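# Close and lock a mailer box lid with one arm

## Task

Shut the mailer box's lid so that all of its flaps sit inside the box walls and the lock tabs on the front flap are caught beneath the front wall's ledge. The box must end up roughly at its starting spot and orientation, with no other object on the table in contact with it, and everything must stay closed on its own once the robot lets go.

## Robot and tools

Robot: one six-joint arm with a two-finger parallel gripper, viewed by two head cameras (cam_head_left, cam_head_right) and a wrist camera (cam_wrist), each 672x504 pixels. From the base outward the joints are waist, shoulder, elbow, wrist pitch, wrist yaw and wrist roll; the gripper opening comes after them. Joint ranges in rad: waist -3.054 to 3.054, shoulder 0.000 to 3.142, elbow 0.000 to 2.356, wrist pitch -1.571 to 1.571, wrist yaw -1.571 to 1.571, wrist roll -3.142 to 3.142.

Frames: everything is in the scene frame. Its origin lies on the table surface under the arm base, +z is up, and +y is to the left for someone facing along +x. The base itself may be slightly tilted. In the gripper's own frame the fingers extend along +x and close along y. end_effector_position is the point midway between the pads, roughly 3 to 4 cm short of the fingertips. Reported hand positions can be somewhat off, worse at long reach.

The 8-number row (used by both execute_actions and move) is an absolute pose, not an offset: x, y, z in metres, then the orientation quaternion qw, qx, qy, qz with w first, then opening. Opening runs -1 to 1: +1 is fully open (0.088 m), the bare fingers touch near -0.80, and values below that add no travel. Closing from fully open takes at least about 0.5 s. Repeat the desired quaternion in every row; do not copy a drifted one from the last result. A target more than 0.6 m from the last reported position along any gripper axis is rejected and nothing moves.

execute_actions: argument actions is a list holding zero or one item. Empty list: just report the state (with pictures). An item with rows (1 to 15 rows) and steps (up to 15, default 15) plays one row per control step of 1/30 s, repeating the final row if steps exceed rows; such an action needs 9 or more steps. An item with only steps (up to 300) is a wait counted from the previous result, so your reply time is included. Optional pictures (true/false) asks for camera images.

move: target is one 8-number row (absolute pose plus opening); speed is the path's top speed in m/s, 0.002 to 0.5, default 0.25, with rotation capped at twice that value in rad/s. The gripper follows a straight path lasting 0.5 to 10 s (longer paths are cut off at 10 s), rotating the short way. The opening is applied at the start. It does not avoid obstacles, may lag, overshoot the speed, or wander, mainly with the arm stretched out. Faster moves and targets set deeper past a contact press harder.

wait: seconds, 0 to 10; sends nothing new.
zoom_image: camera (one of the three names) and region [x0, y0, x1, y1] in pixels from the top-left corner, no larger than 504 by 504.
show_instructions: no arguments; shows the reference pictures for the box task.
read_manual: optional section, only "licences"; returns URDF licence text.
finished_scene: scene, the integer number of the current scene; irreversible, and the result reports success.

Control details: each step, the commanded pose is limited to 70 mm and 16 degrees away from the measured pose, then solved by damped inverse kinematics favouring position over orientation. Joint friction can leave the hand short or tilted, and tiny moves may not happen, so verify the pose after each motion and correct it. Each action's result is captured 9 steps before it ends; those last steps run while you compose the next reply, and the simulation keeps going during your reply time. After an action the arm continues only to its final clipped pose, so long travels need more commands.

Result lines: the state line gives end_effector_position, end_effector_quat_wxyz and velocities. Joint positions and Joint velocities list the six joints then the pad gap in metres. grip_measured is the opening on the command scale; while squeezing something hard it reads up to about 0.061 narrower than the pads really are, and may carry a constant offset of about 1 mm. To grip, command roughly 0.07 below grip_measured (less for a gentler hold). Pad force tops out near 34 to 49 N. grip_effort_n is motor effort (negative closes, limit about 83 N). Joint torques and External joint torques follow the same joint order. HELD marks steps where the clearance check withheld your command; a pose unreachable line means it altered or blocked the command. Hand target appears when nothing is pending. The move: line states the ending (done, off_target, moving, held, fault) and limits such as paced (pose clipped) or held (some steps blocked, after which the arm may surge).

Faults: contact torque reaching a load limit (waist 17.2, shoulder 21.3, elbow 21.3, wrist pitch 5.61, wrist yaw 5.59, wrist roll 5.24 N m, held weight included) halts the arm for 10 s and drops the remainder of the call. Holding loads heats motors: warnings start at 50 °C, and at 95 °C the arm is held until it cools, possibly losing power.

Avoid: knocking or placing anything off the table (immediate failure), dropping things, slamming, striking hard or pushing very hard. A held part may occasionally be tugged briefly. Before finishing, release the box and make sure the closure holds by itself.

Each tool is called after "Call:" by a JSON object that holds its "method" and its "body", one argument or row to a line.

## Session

Call:
{"method": "show_instructions", "body": {

}}

Call:
{"method": "execute_actions", "body": {
  "actions": []
}}

Reference images for this scene: manual page 1, manual page 2, manual page 3, manual page 4, manual page 5, manual page 6.

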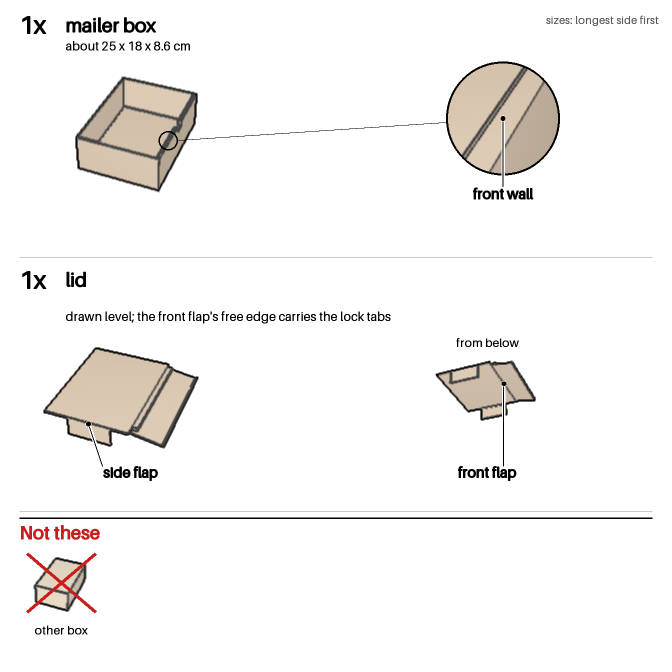

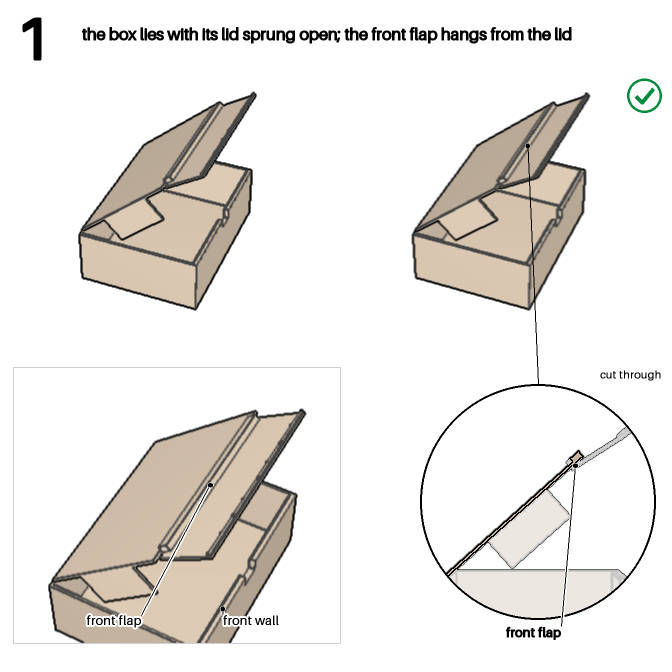

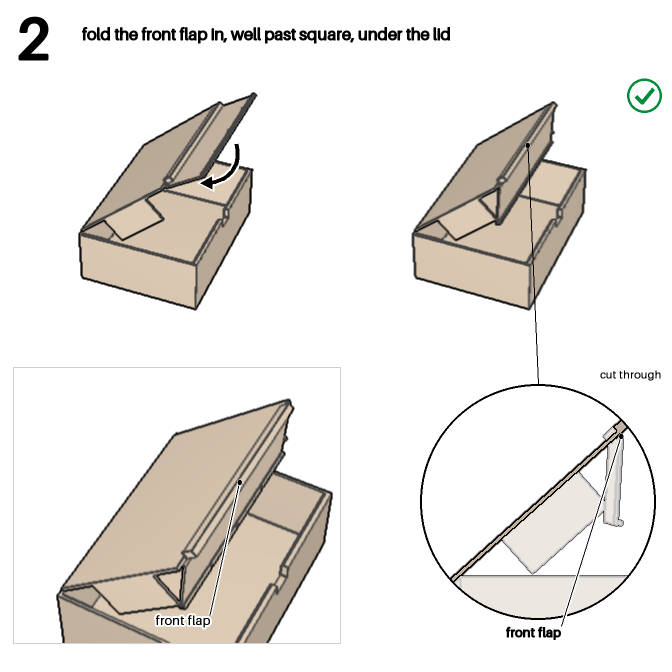

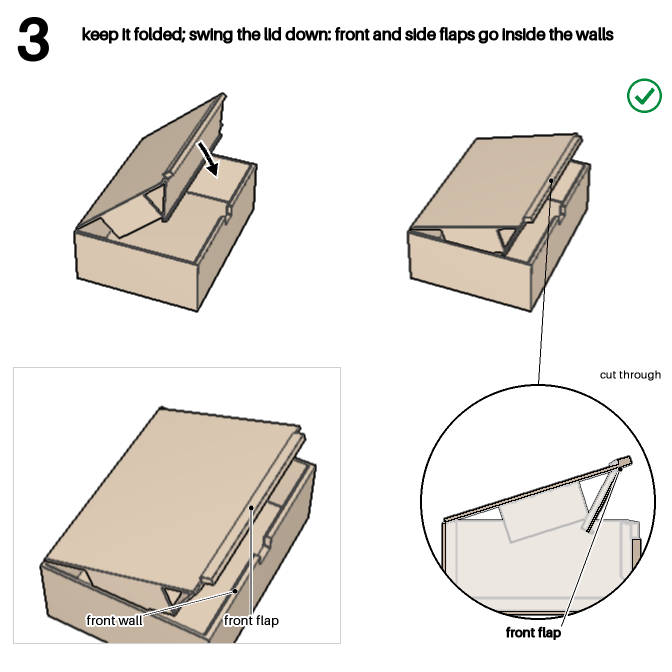

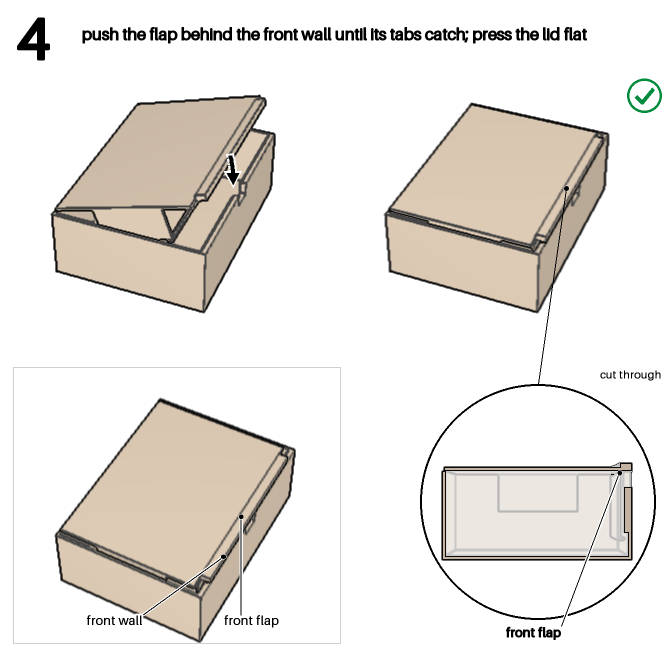

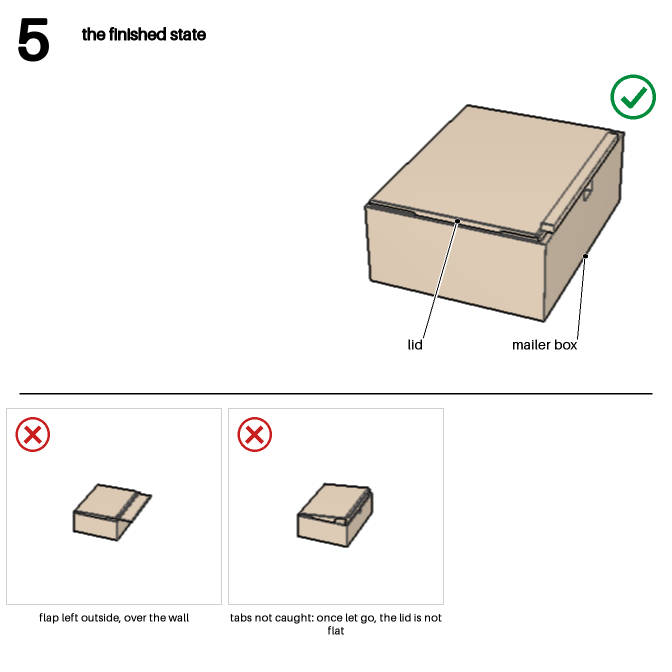

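Scene clock: 0.00 s of 3920.00 s.
end_effector_position=(+0.3083, +0.0296, +0.4435) grip_measured=+0.819 grip_effort_n=n/a end_effector_quat_wxyz=(+0.998, -0.034, -0.046, +0.003) end_effector_velocity=(-0.000, +0.004, -0.002) end_effector_angular_velocity=(-0.024, +0.009, +0.022)
Joint positions: [-0.027  0.844  0.671  0.248  0.017  0.009  0.079]
Joint velocities: [ 0.002 -0.002 -0.002 -0.007 -0.022 -0.022  0.   ]
Joint torques (N m, as the arm reports them, + toward a larger angle): no reading
External joint torques (N m, as the arm's controller estimates them; a push from outside toward a larger angle lowers the number): no reading
Heat: hottest shoulder 40 °C (+0.0 °C/min).
Hand target: +0.308, +0.030, +0.443; +0.998, -0.034, -0.046, +0.003

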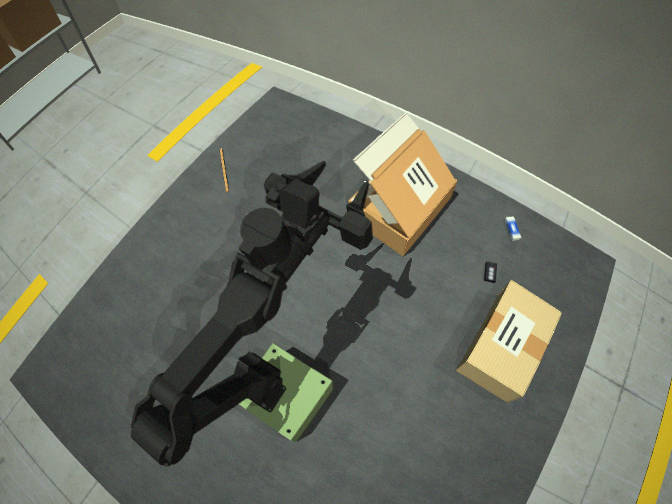

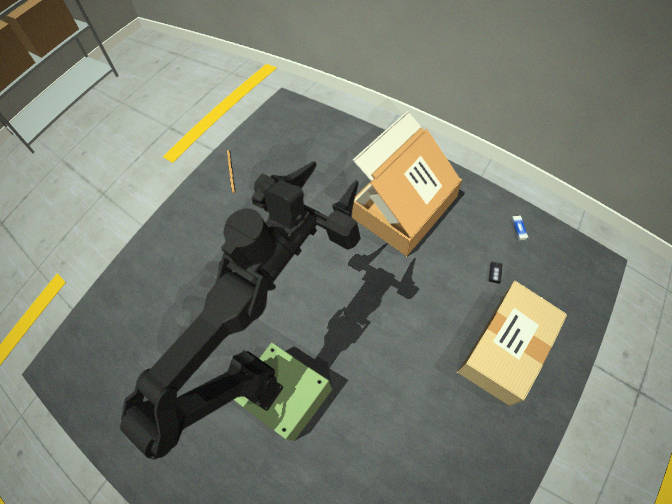

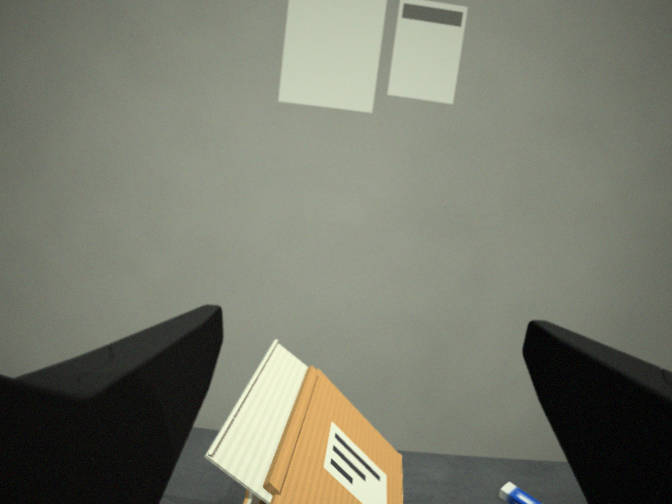

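Call:
{"method": "move", "body": {
  "target": [0.42,0.12,0.30,0.906,0,0.423,0,-0.3],
  "speed": 0.4
}}

Call:
{"method": "zoom_image", "body": {
  "camera": "cam_head_left",
  "region": [320,100,500,270]
}}

Scene clock: 2.20 s of 3920.00 s.
end_effector_position=(+0.4181, +0.1181, +0.3006) grip_measured=-0.296 grip_effort_n=-17.4 end_effector_quat_wxyz=(+0.907, +0.002, +0.421, -0.004) end_effector_velocity=(-0.004, -0.002, -0.007) end_effector_angular_velocity=(-0.023, +0.051, +0.015)
Joint positions: [ 0.237  1.665  1.421 -0.648  0.125  0.276  0.024]
Joint velocities: [-0.002  0.017  0.017 -0.051 -0.007 -0.022  0.   ]
Joint torques (N m, as the arm reports them, + toward a larger angle): [-0.4  -7.27  7.86  1.08 -0.01  0.2 ]
External joint torques (N m, as the arm's controller estimates them; a push from outside toward a larger angle lowers the number): [ 0.23  0.04  1.29 -0.23 -0.14  0.2 ]
Heat: hottest shoulder 40 °C (+0.0 °C/min).
Hand target: +0.420, +0.120, +0.299; +0.906, +0.004, +0.424, -0.003
Off the commanded pose: 0.003 m, 1 deg.
Kept back: nothing.
move: done

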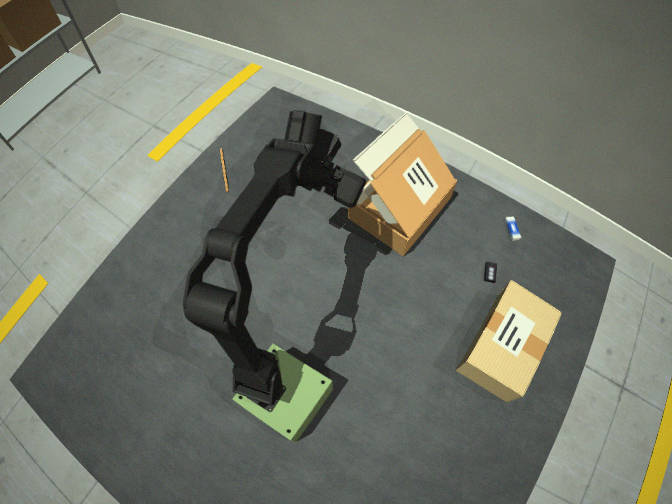

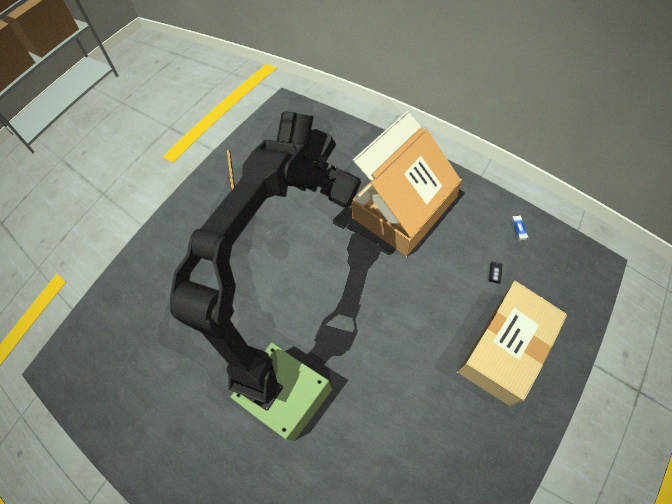

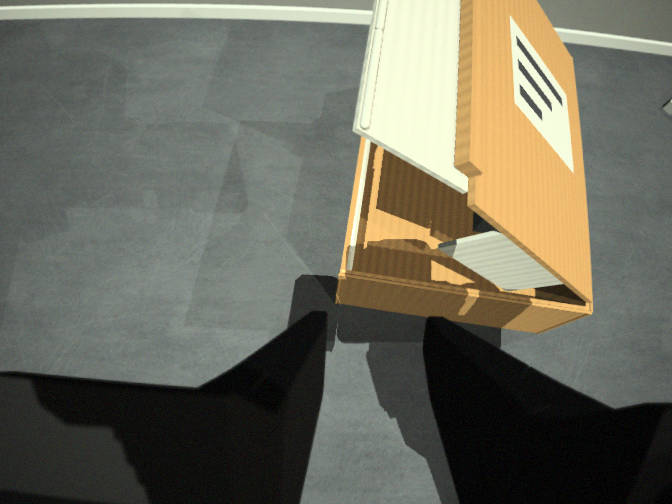

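Region (320, 100, 500, 270) of cam_head_left's 672x504 image, scaled by 2.800, with more detail than that image has.

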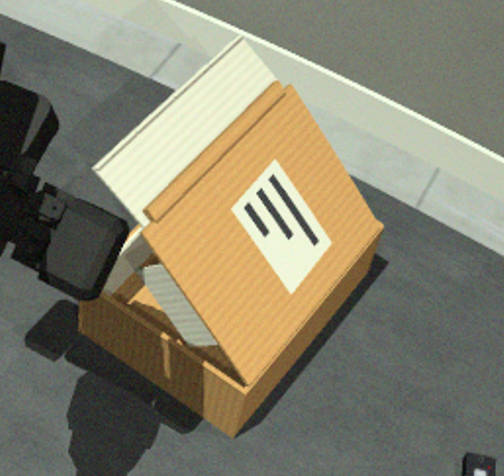

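Call:
{"method": "move", "body": {
  "target": [0.462,0.09,0.235,0.850,0.497,0.161,0.064,-0.3],
  "speed": 0.4
}}

Call:
{"method": "move", "body": {
  "target": [0.472,0.092,0.228,0.460,0.870,0.055,0.168,-0.3],
  "speed": 0.4
}}

Scene clock: 5.50 s of 3920.00 s.
end_effector_position=(+0.4612, +0.0920, +0.2421) grip_measured=-0.296 grip_effort_n=-17.0 end_effector_quat_wxyz=(+0.852, +0.493, +0.160, +0.073) end_effector_velocity=(-0.000, +0.002, -0.005) end_effector_angular_velocity=(+0.021, +0.014, +0.005)
Joint positions: [ 0.068  1.813  0.769  0.846 -0.19   1.121  0.024]
Joint velocities: [ 0.002  0.012 -0.002  0.007 -0.007  0.022  0.   ]
Joint torques (N m, as the arm reports them, + toward a larger angle): [-0.83 -7.21  4.31  2.09  0.15  0.08]
External joint torques (N m, as the arm's controller estimates them; a push from outside toward a larger angle lowers the number): [-0.25  0.   -1.19  0.34  0.12  0.12]
Heat: hottest shoulder 41 °C (+10.9 °C/min).
Hand target: +0.461, +0.090, +0.236; +0.851, +0.496, +0.163, +0.066
Off the commanded pose: 0.007 m, 1 deg.
Kept back: nothing.
move: done

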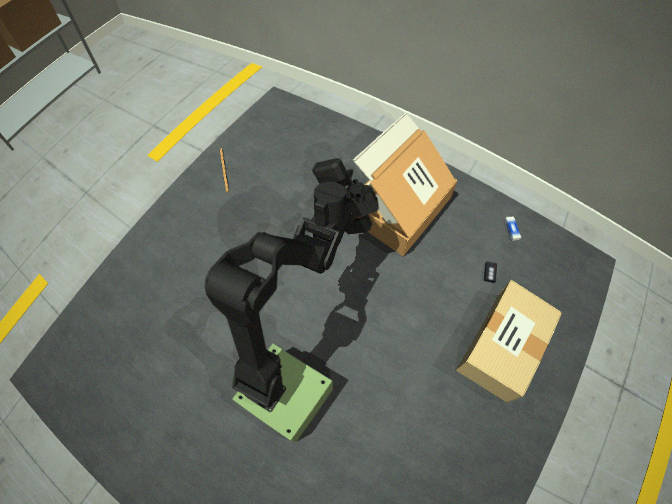

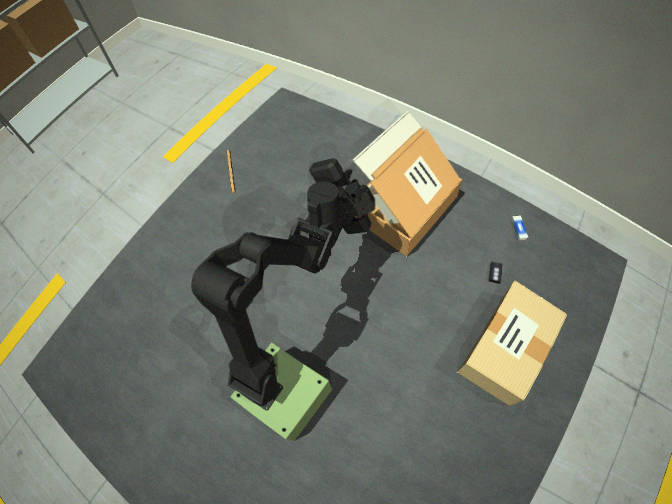

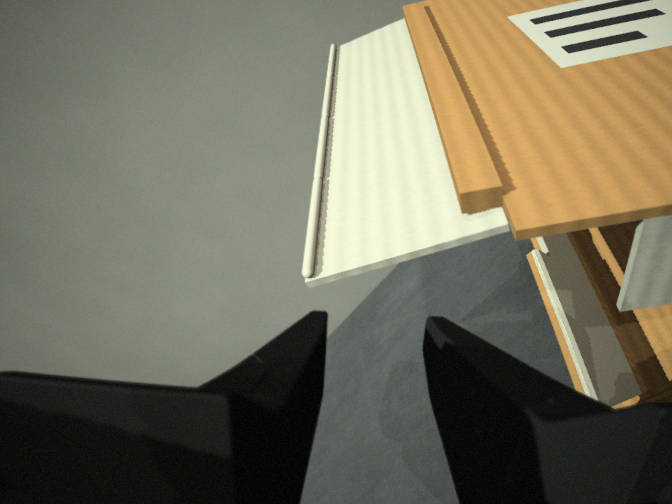

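Scene clock: 7.53 s of 3920.00 s.
end_effector_position=(+0.4703, +0.0912, +0.2305) grip_measured=-0.296 grip_effort_n=-17.0 end_effector_quat_wxyz=(+0.471, +0.869, +0.076, +0.129) end_effector_velocity=(-0.001, +0.000, +0.002) end_effector_angular_velocity=(+0.009, -0.006, -0.003)
Joint positions: [ 0.091  2.163  0.747  1.575 -0.109  2.226  0.024]
Joint velocities: [ 0.002 -0.002 -0.002  0.007  0.007  0.007 -0.   ]
Joint torques (N m, as the arm reports them, + toward a larger angle): [-0.54 -7.91  4.29  1.97  0.21  0.15]
External joint torques (N m, as the arm's controller estimates them; a push from outside toward a larger angle lowers the number): [ 0.14 -0.08  0.53  0.32  0.15  0.2 ]
Heat: hottest shoulder 41 °C (+8.0 °C/min).
Hand target: +0.472, +0.092, +0.229; +0.468, +0.871, +0.076, +0.129
Off the commanded pose: 0.003 m, 5 deg.
joint sent to its limit — the command would take joint 4 (wrist pitch) past its upper limit, so that joint was sent only as far as its limit.
Kept back: nothing.
move: off_target

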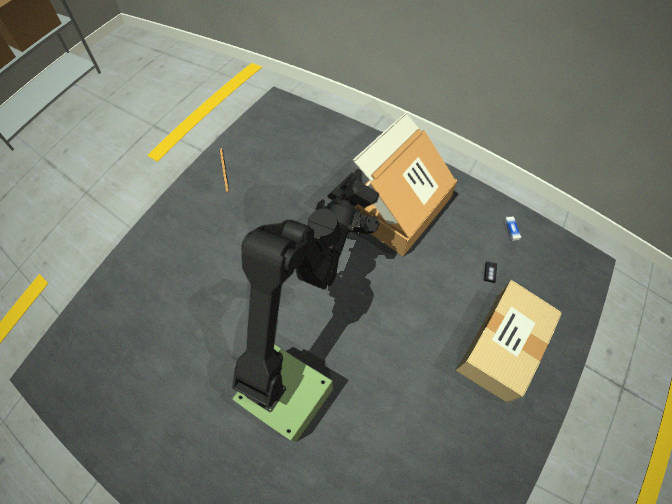

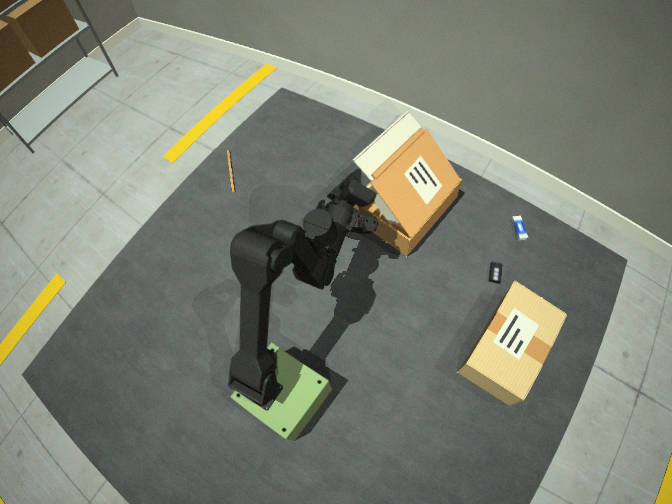

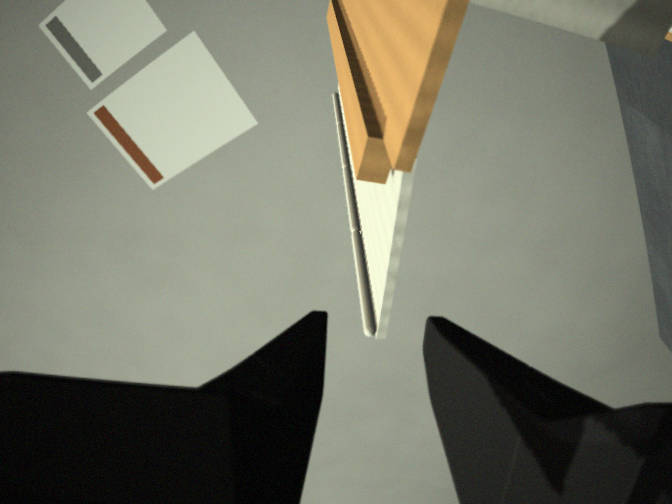

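Call:
{"method": "move", "body": {
  "target": [0.512,0.078,0.224,0.460,0.870,0.055,0.168,-0.3],
  "speed": 0.1
}}

Scene clock: 13.23 s of 3920.00 s.
end_effector_position=(+0.5104, +0.0795, +0.2269) grip_measured=-0.296 grip_effort_n=-17.0 end_effector_quat_wxyz=(+0.465, +0.870, +0.063, +0.152) end_effector_velocity=(+0.003, -0.002, -0.003) end_effector_angular_velocity=(-0.007, +0.015, -0.012)
Joint positions: [ 0.049  2.299  0.936  1.575 -0.144  2.244  0.024]
Joint velocities: [-0.002  0.002  0.007 -0.022  0.007 -0.007 -0.   ]
Joint torques (N m, as the arm reports them, + toward a larger angle): [-1.04 -8.74  4.77  1.95 -0.06  0.12]
External joint torques (N m, as the arm's controller estimates them; a push from outside toward a larger angle lowers the number): [-0.28  0.12  0.77  0.33 -0.13  0.17]
Heat: hottest shoulder 41 °C (+4.5 °C/min).
Hand target: +0.512, +0.078, +0.224; +0.463, +0.871, +0.064, +0.151
Off the commanded pose: 0.004 m, 2 deg.
joint sent to its limit — the command would take joint 4 (wrist pitch) past its upper limit, so that joint was sent only as far as its limit.
Kept back: nothing.
After step 90, 1.77 s passed at rest.
move: done

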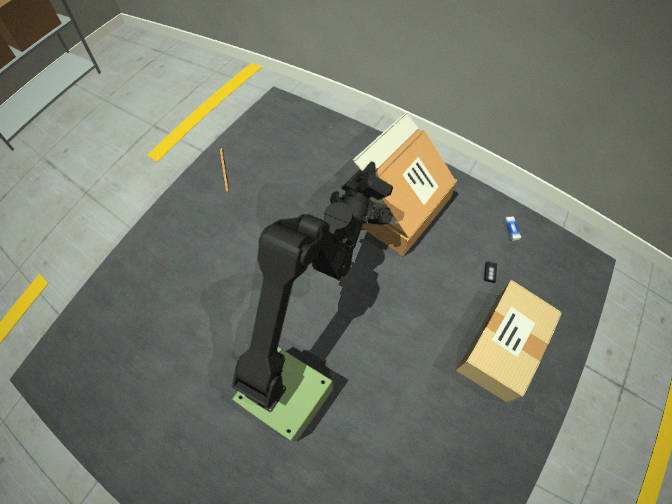

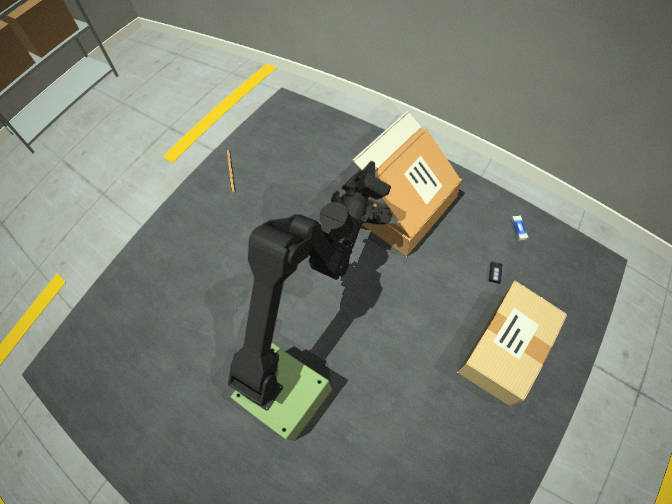

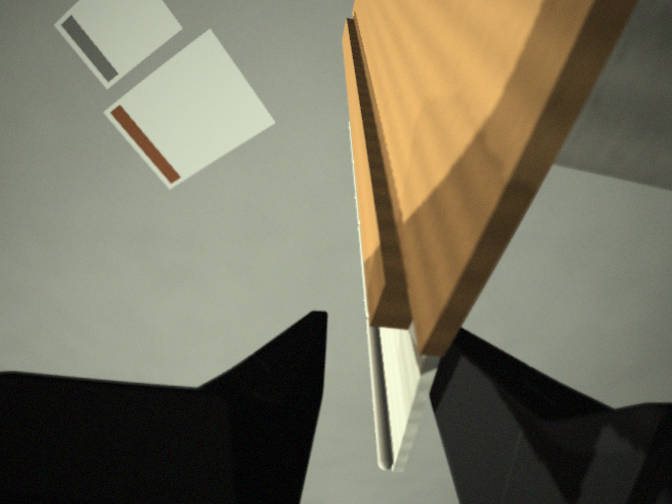

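Call:
{"method": "move", "body": {
  "target": [0.506,0.092,0.229,0.460,0.870,0.055,0.168,-0.3],
  "speed": 0.06
}}

Call:
{"method": "move", "body": {
  "target": [0.506,0.092,0.229,0.460,0.870,0.055,0.168,-0.9]
}}

Scene clock: 14.30 s of 3920.00 s.
end_effector_position=(+0.5080, +0.0908, +0.2234) grip_measured=-0.296 grip_effort_n=-17.4 end_effector_quat_wxyz=(+0.463, +0.872, +0.065, +0.148) end_effector_velocity=(+0.000, -0.003, -0.001) end_effector_angular_velocity=(-0.009, +0.005, -0.002)
Joint positions: [ 0.08   2.3    0.929  1.575 -0.115  2.244  0.024]
Joint velocities: [-0.007 -0.002 -0.002 -0.007 -0.007 -0.007 -0.   ]
Joint torques (N m, as the arm reports them, + toward a larger angle): [ -0.6  -12.     3.11   1.91   0.21  -0.06]
External joint torques (N m, as the arm's controller estimates them; a push from outside toward a larger angle lowers the number): [ 0.19 -3.13 -0.9   0.28  0.14 -0.01]
Heat: hottest shoulder 42 °C (+8.4 °C/min).
Hand target: +0.506, +0.092, +0.229; +0.463, +0.871, +0.062, +0.153
Off the commanded pose: 0.006 m, 3 deg.
joint sent to its limit — the command would take joint 4 (wrist pitch) past its upper limit, so that joint was sent only as far as its limit.
Kept back: nothing.
move: off_target

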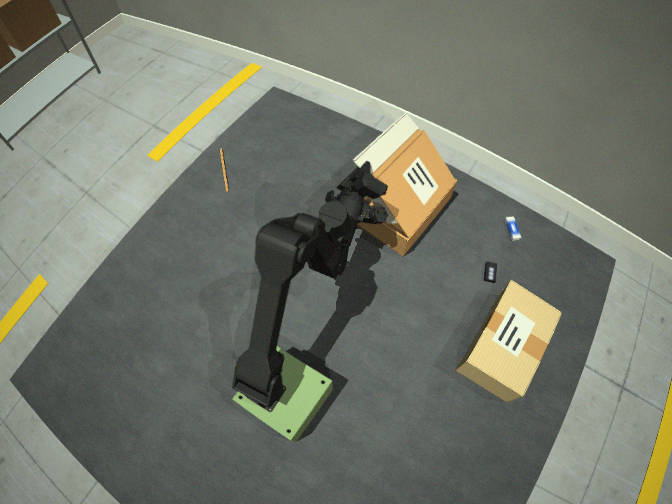

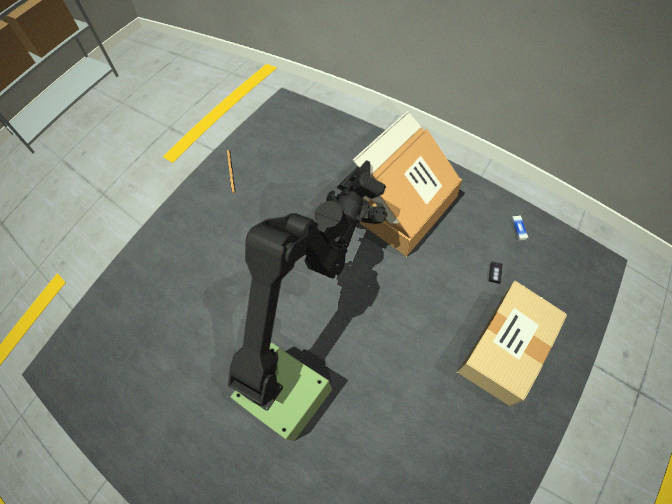

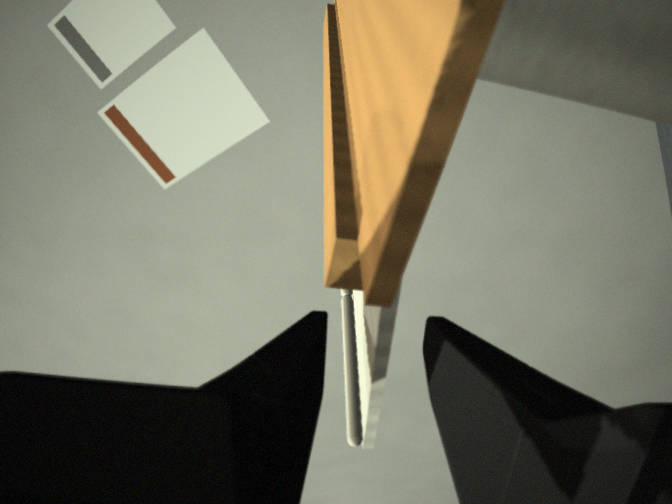

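Scene clock: 15.00 s of 3920.00 s.
end_effector_position=(+0.5078, +0.0902, +0.2241) grip_measured=-0.793 grip_effort_n=-83.5 end_effector_quat_wxyz=(+0.463, +0.872, +0.063, +0.149) end_effector_velocity=(+0.001, -0.000, -0.004) end_effector_angular_velocity=(-0.008, +0.020, -0.008)
Joint positions: [ 0.08   2.3    0.929  1.579 -0.11   2.244  0.   ]
Joint velocities: [ 0.002 -0.002 -0.002 -0.022  0.007 -0.007 -0.   ]
Joint torques (N m, as the arm reports them, + toward a larger angle): [ -0.37 -11.87   3.07   1.73   0.08  -0.11]
External joint torques (N m, as the arm's controller estimates them; a push from outside toward a larger angle lowers the number): [ 0.34 -3.06 -0.9   0.11  0.02 -0.05]
Heat: hottest shoulder 42 °C (+8.0 °C/min).
Hand target: +0.506, +0.092, +0.229; +0.463, +0.871, +0.062, +0.153
Off the commanded pose: 0.005 m, 2 deg.
joint sent to its limit — the command would take joint 4 (wrist pitch) past its upper limit, so that joint was sent only as far as its limit.
Kept back: nothing.
move: done

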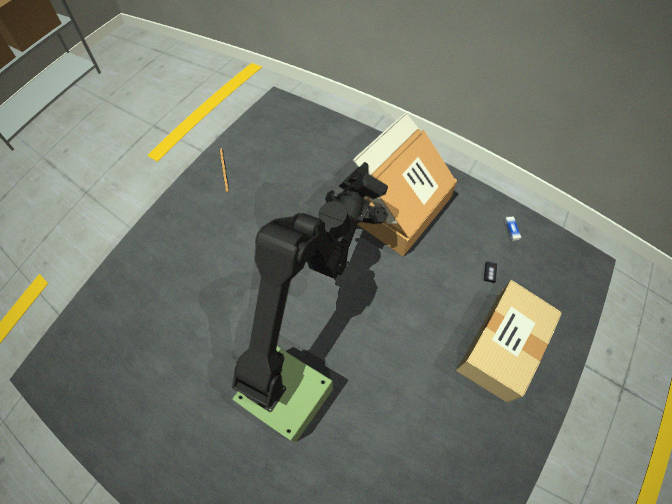

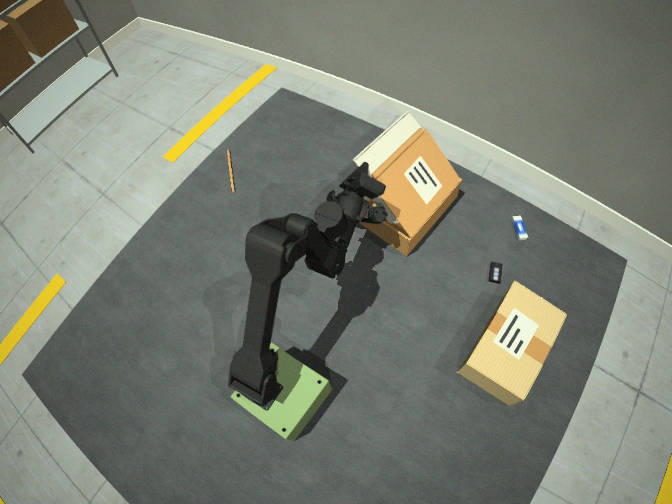

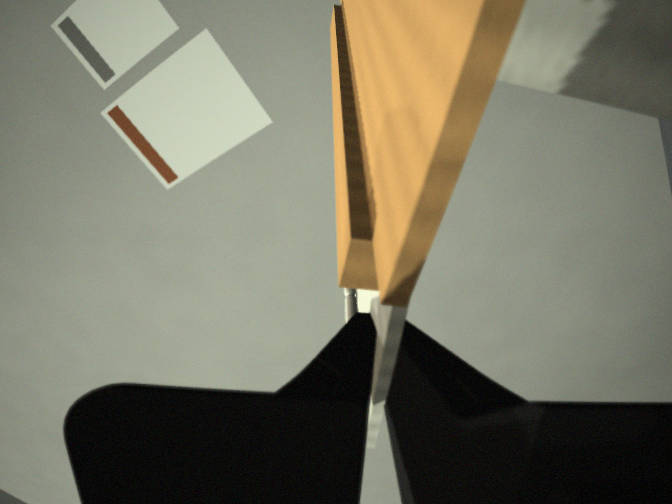

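Call:
{"method": "move", "body": {
  "target": [0.512,0.07,0.228,0.85,0.497,0.161,0.064,-0.9],
  "speed": 0.25
}}

Call:
{"method": "move", "body": {
  "target": [0.513,0.072,0.212,0.967,0.138,0.207,-0.022,-0.9],
  "speed": 0.2
}}

Call:
{"method": "move", "body": {
  "target": [0.515,0.08,0.19,0.970,-0.074,0.219,-0.069,-0.9],
  "speed": 0.12
}}

Scene clock: 20.07 s of 3920.00 s.
end_effector_position=(+0.5107, +0.0694, +0.2175) grip_measured=-0.793 grip_effort_n=-83.5 end_effector_quat_wxyz=(+0.847, +0.501, +0.168, +0.057) end_effector_velocity=(-0.000, +0.000, +0.006) end_effector_angular_velocity=(-0.019, -0.013, +0.010)
Joint positions: [ 0.003  2.018  0.96   0.828 -0.239  1.127  0.   ]
Joint velocities: [-0.002 -0.012  0.002 -0.007 -0.007 -0.022 -0.   ]
Joint torques (N m, as the arm reports them, + toward a larger angle): [ -0.65 -12.02   6.63   1.48  -0.03  -0.2 ]
External joint torques (N m, as the arm's controller estimates them; a push from outside toward a larger angle lowers the number): [ 0.02 -3.47  1.18 -0.26 -0.06 -0.15]
Heat: hottest shoulder 44 °C (+12.0 °C/min).
Hand target: +0.513, +0.070, +0.228; +0.849, +0.499, +0.160, +0.063
Off the commanded pose: 0.011 m, 1 deg.
Kept back: nothing.
move: off_target

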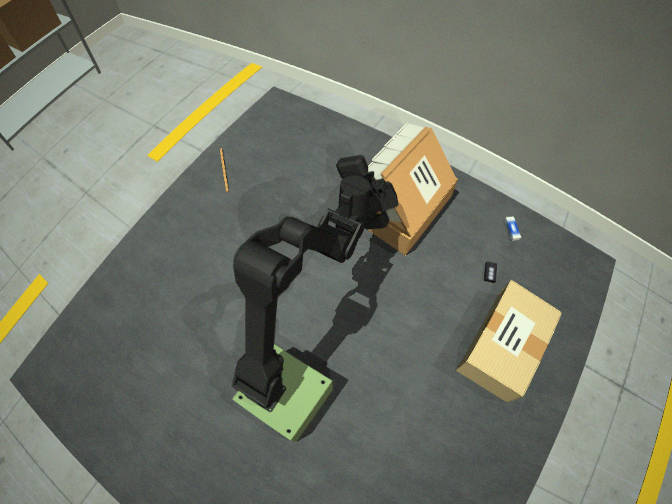

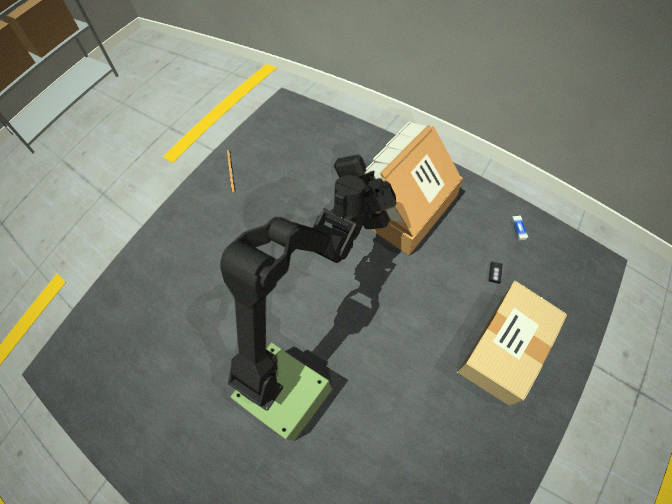

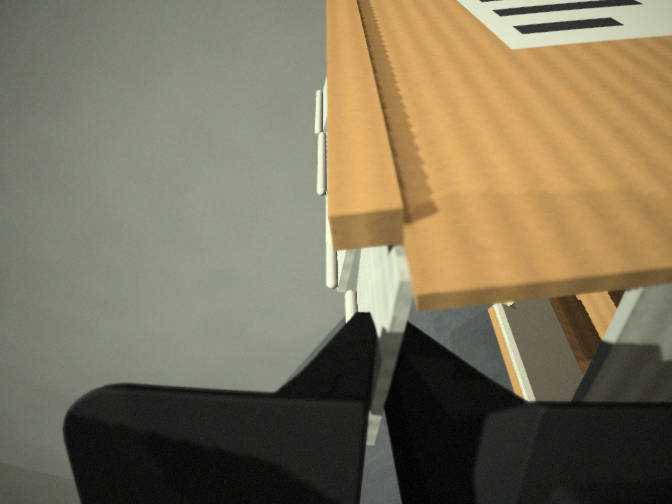

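Scene clock: 22.50 s of 3920.00 s.
end_effector_position=(+0.5119, +0.0667, +0.2009) grip_measured=-0.793 grip_effort_n=-83.5 end_effector_quat_wxyz=(+0.966, +0.142, +0.215, -0.030) end_effector_velocity=(+0.000, -0.003, -0.003) end_effector_angular_velocity=(-0.037, +0.001, +0.006)
Joint positions: [0.096 1.979 1.061 0.463 0.091 0.424 0.   ]
Joint velocities: [-0.002  0.007 -0.002  0.007  0.007 -0.037 -0.   ]
Joint torques (N m, as the arm reports them, + toward a larger angle): [  0.05 -12.12   7.02   1.45   0.02  -0.23]
External joint torques (N m, as the arm's controller estimates them; a push from outside toward a larger angle lowers the number): [ 0.85 -3.55  1.29 -0.2  -0.07 -0.22]
Heat: hottest shoulder 45 °C (+13.3 °C/min).
Hand target: +0.513, +0.072, +0.212; +0.968, +0.139, +0.206, -0.023
Off the commanded pose: 0.012 m, 1 deg.
Kept back: nothing.
move: off_target

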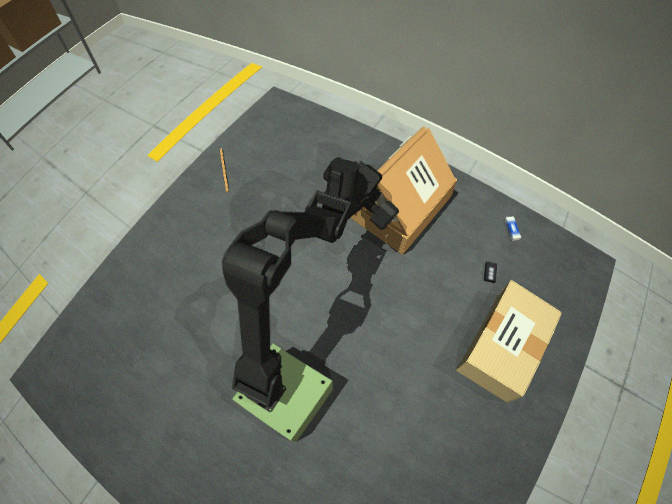

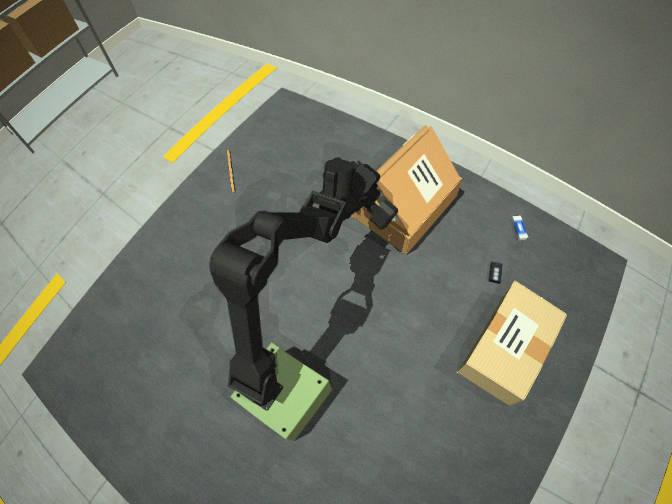

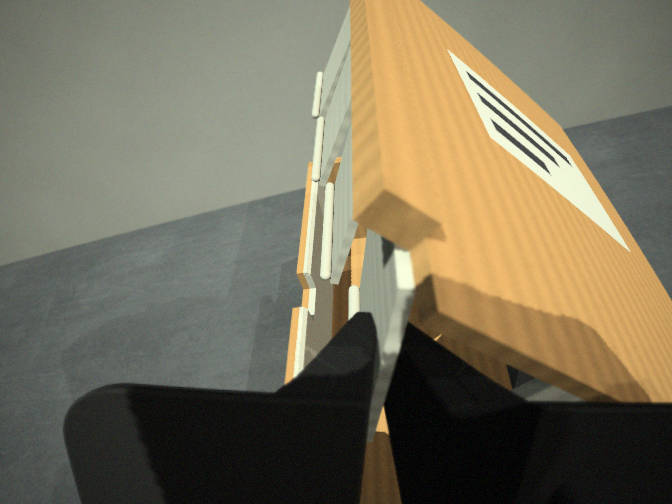

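Scene clock: 24.70 s of 3920.00 s.
end_effector_position=(+0.5109, +0.0760, +0.1830) grip_measured=-0.793 grip_effort_n=-83.5 end_effector_quat_wxyz=(+0.969, -0.064, +0.228, -0.072) end_effector_velocity=(-0.001, -0.001, -0.004) end_effector_angular_velocity=(-0.008, +0.024, +0.005)
Joint positions: [0.187 2.037 1.095 0.434 0.339 0.092 0.   ]
Joint velocities: [-0.002  0.002  0.002 -0.022 -0.007 -0.007 -0.   ]
Joint torques (N m, as the arm reports them, + toward a larger angle): [ -0.11 -10.33   7.49   1.79   0.4   -0.67]
External joint torques (N m, as the arm's controller estimates them; a push from outside toward a larger angle lowers the number): [ 0.66 -1.39  1.87  0.18  0.24 -0.69]
Heat: hottest shoulder 45 °C (+12.1 °C/min).
Hand target: +0.515, +0.080, +0.190; +0.970, -0.074, +0.219, -0.069
Off the commanded pose: 0.009 m, 2 deg.
Kept back: nothing.
move: off_target

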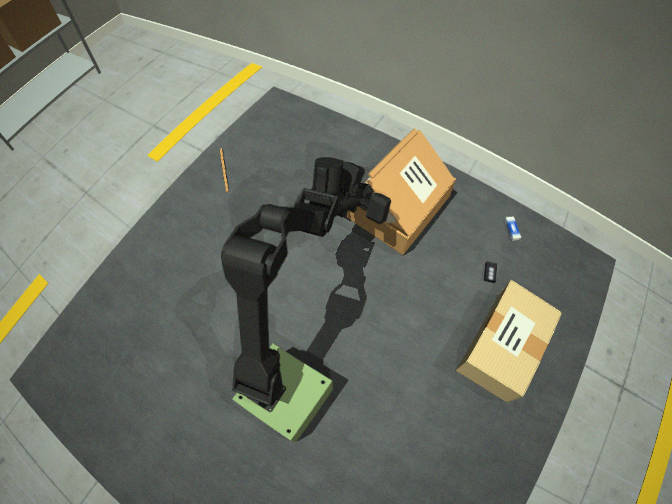

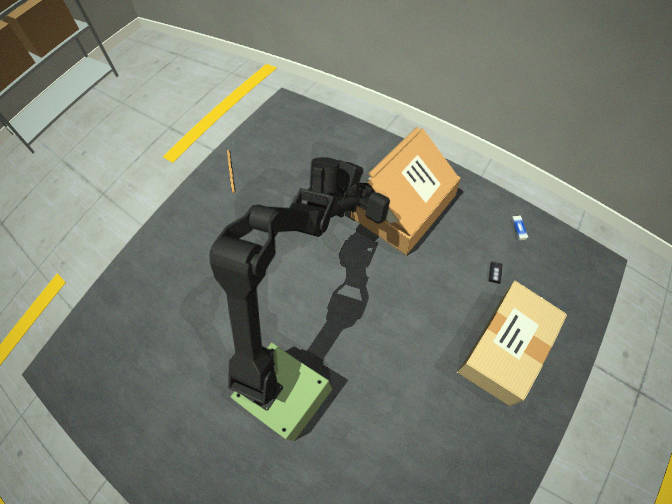

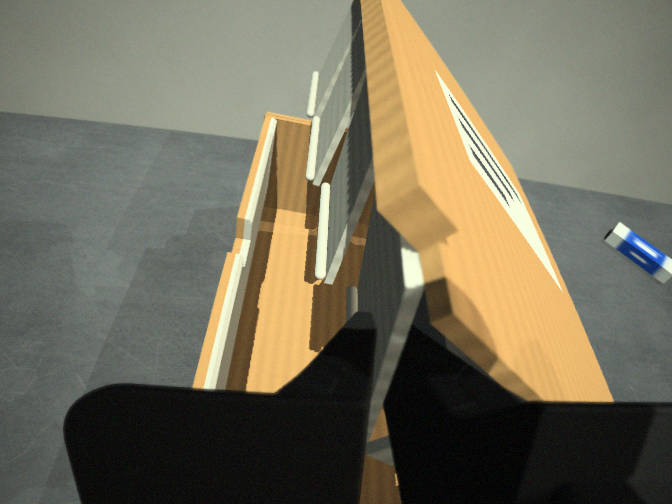

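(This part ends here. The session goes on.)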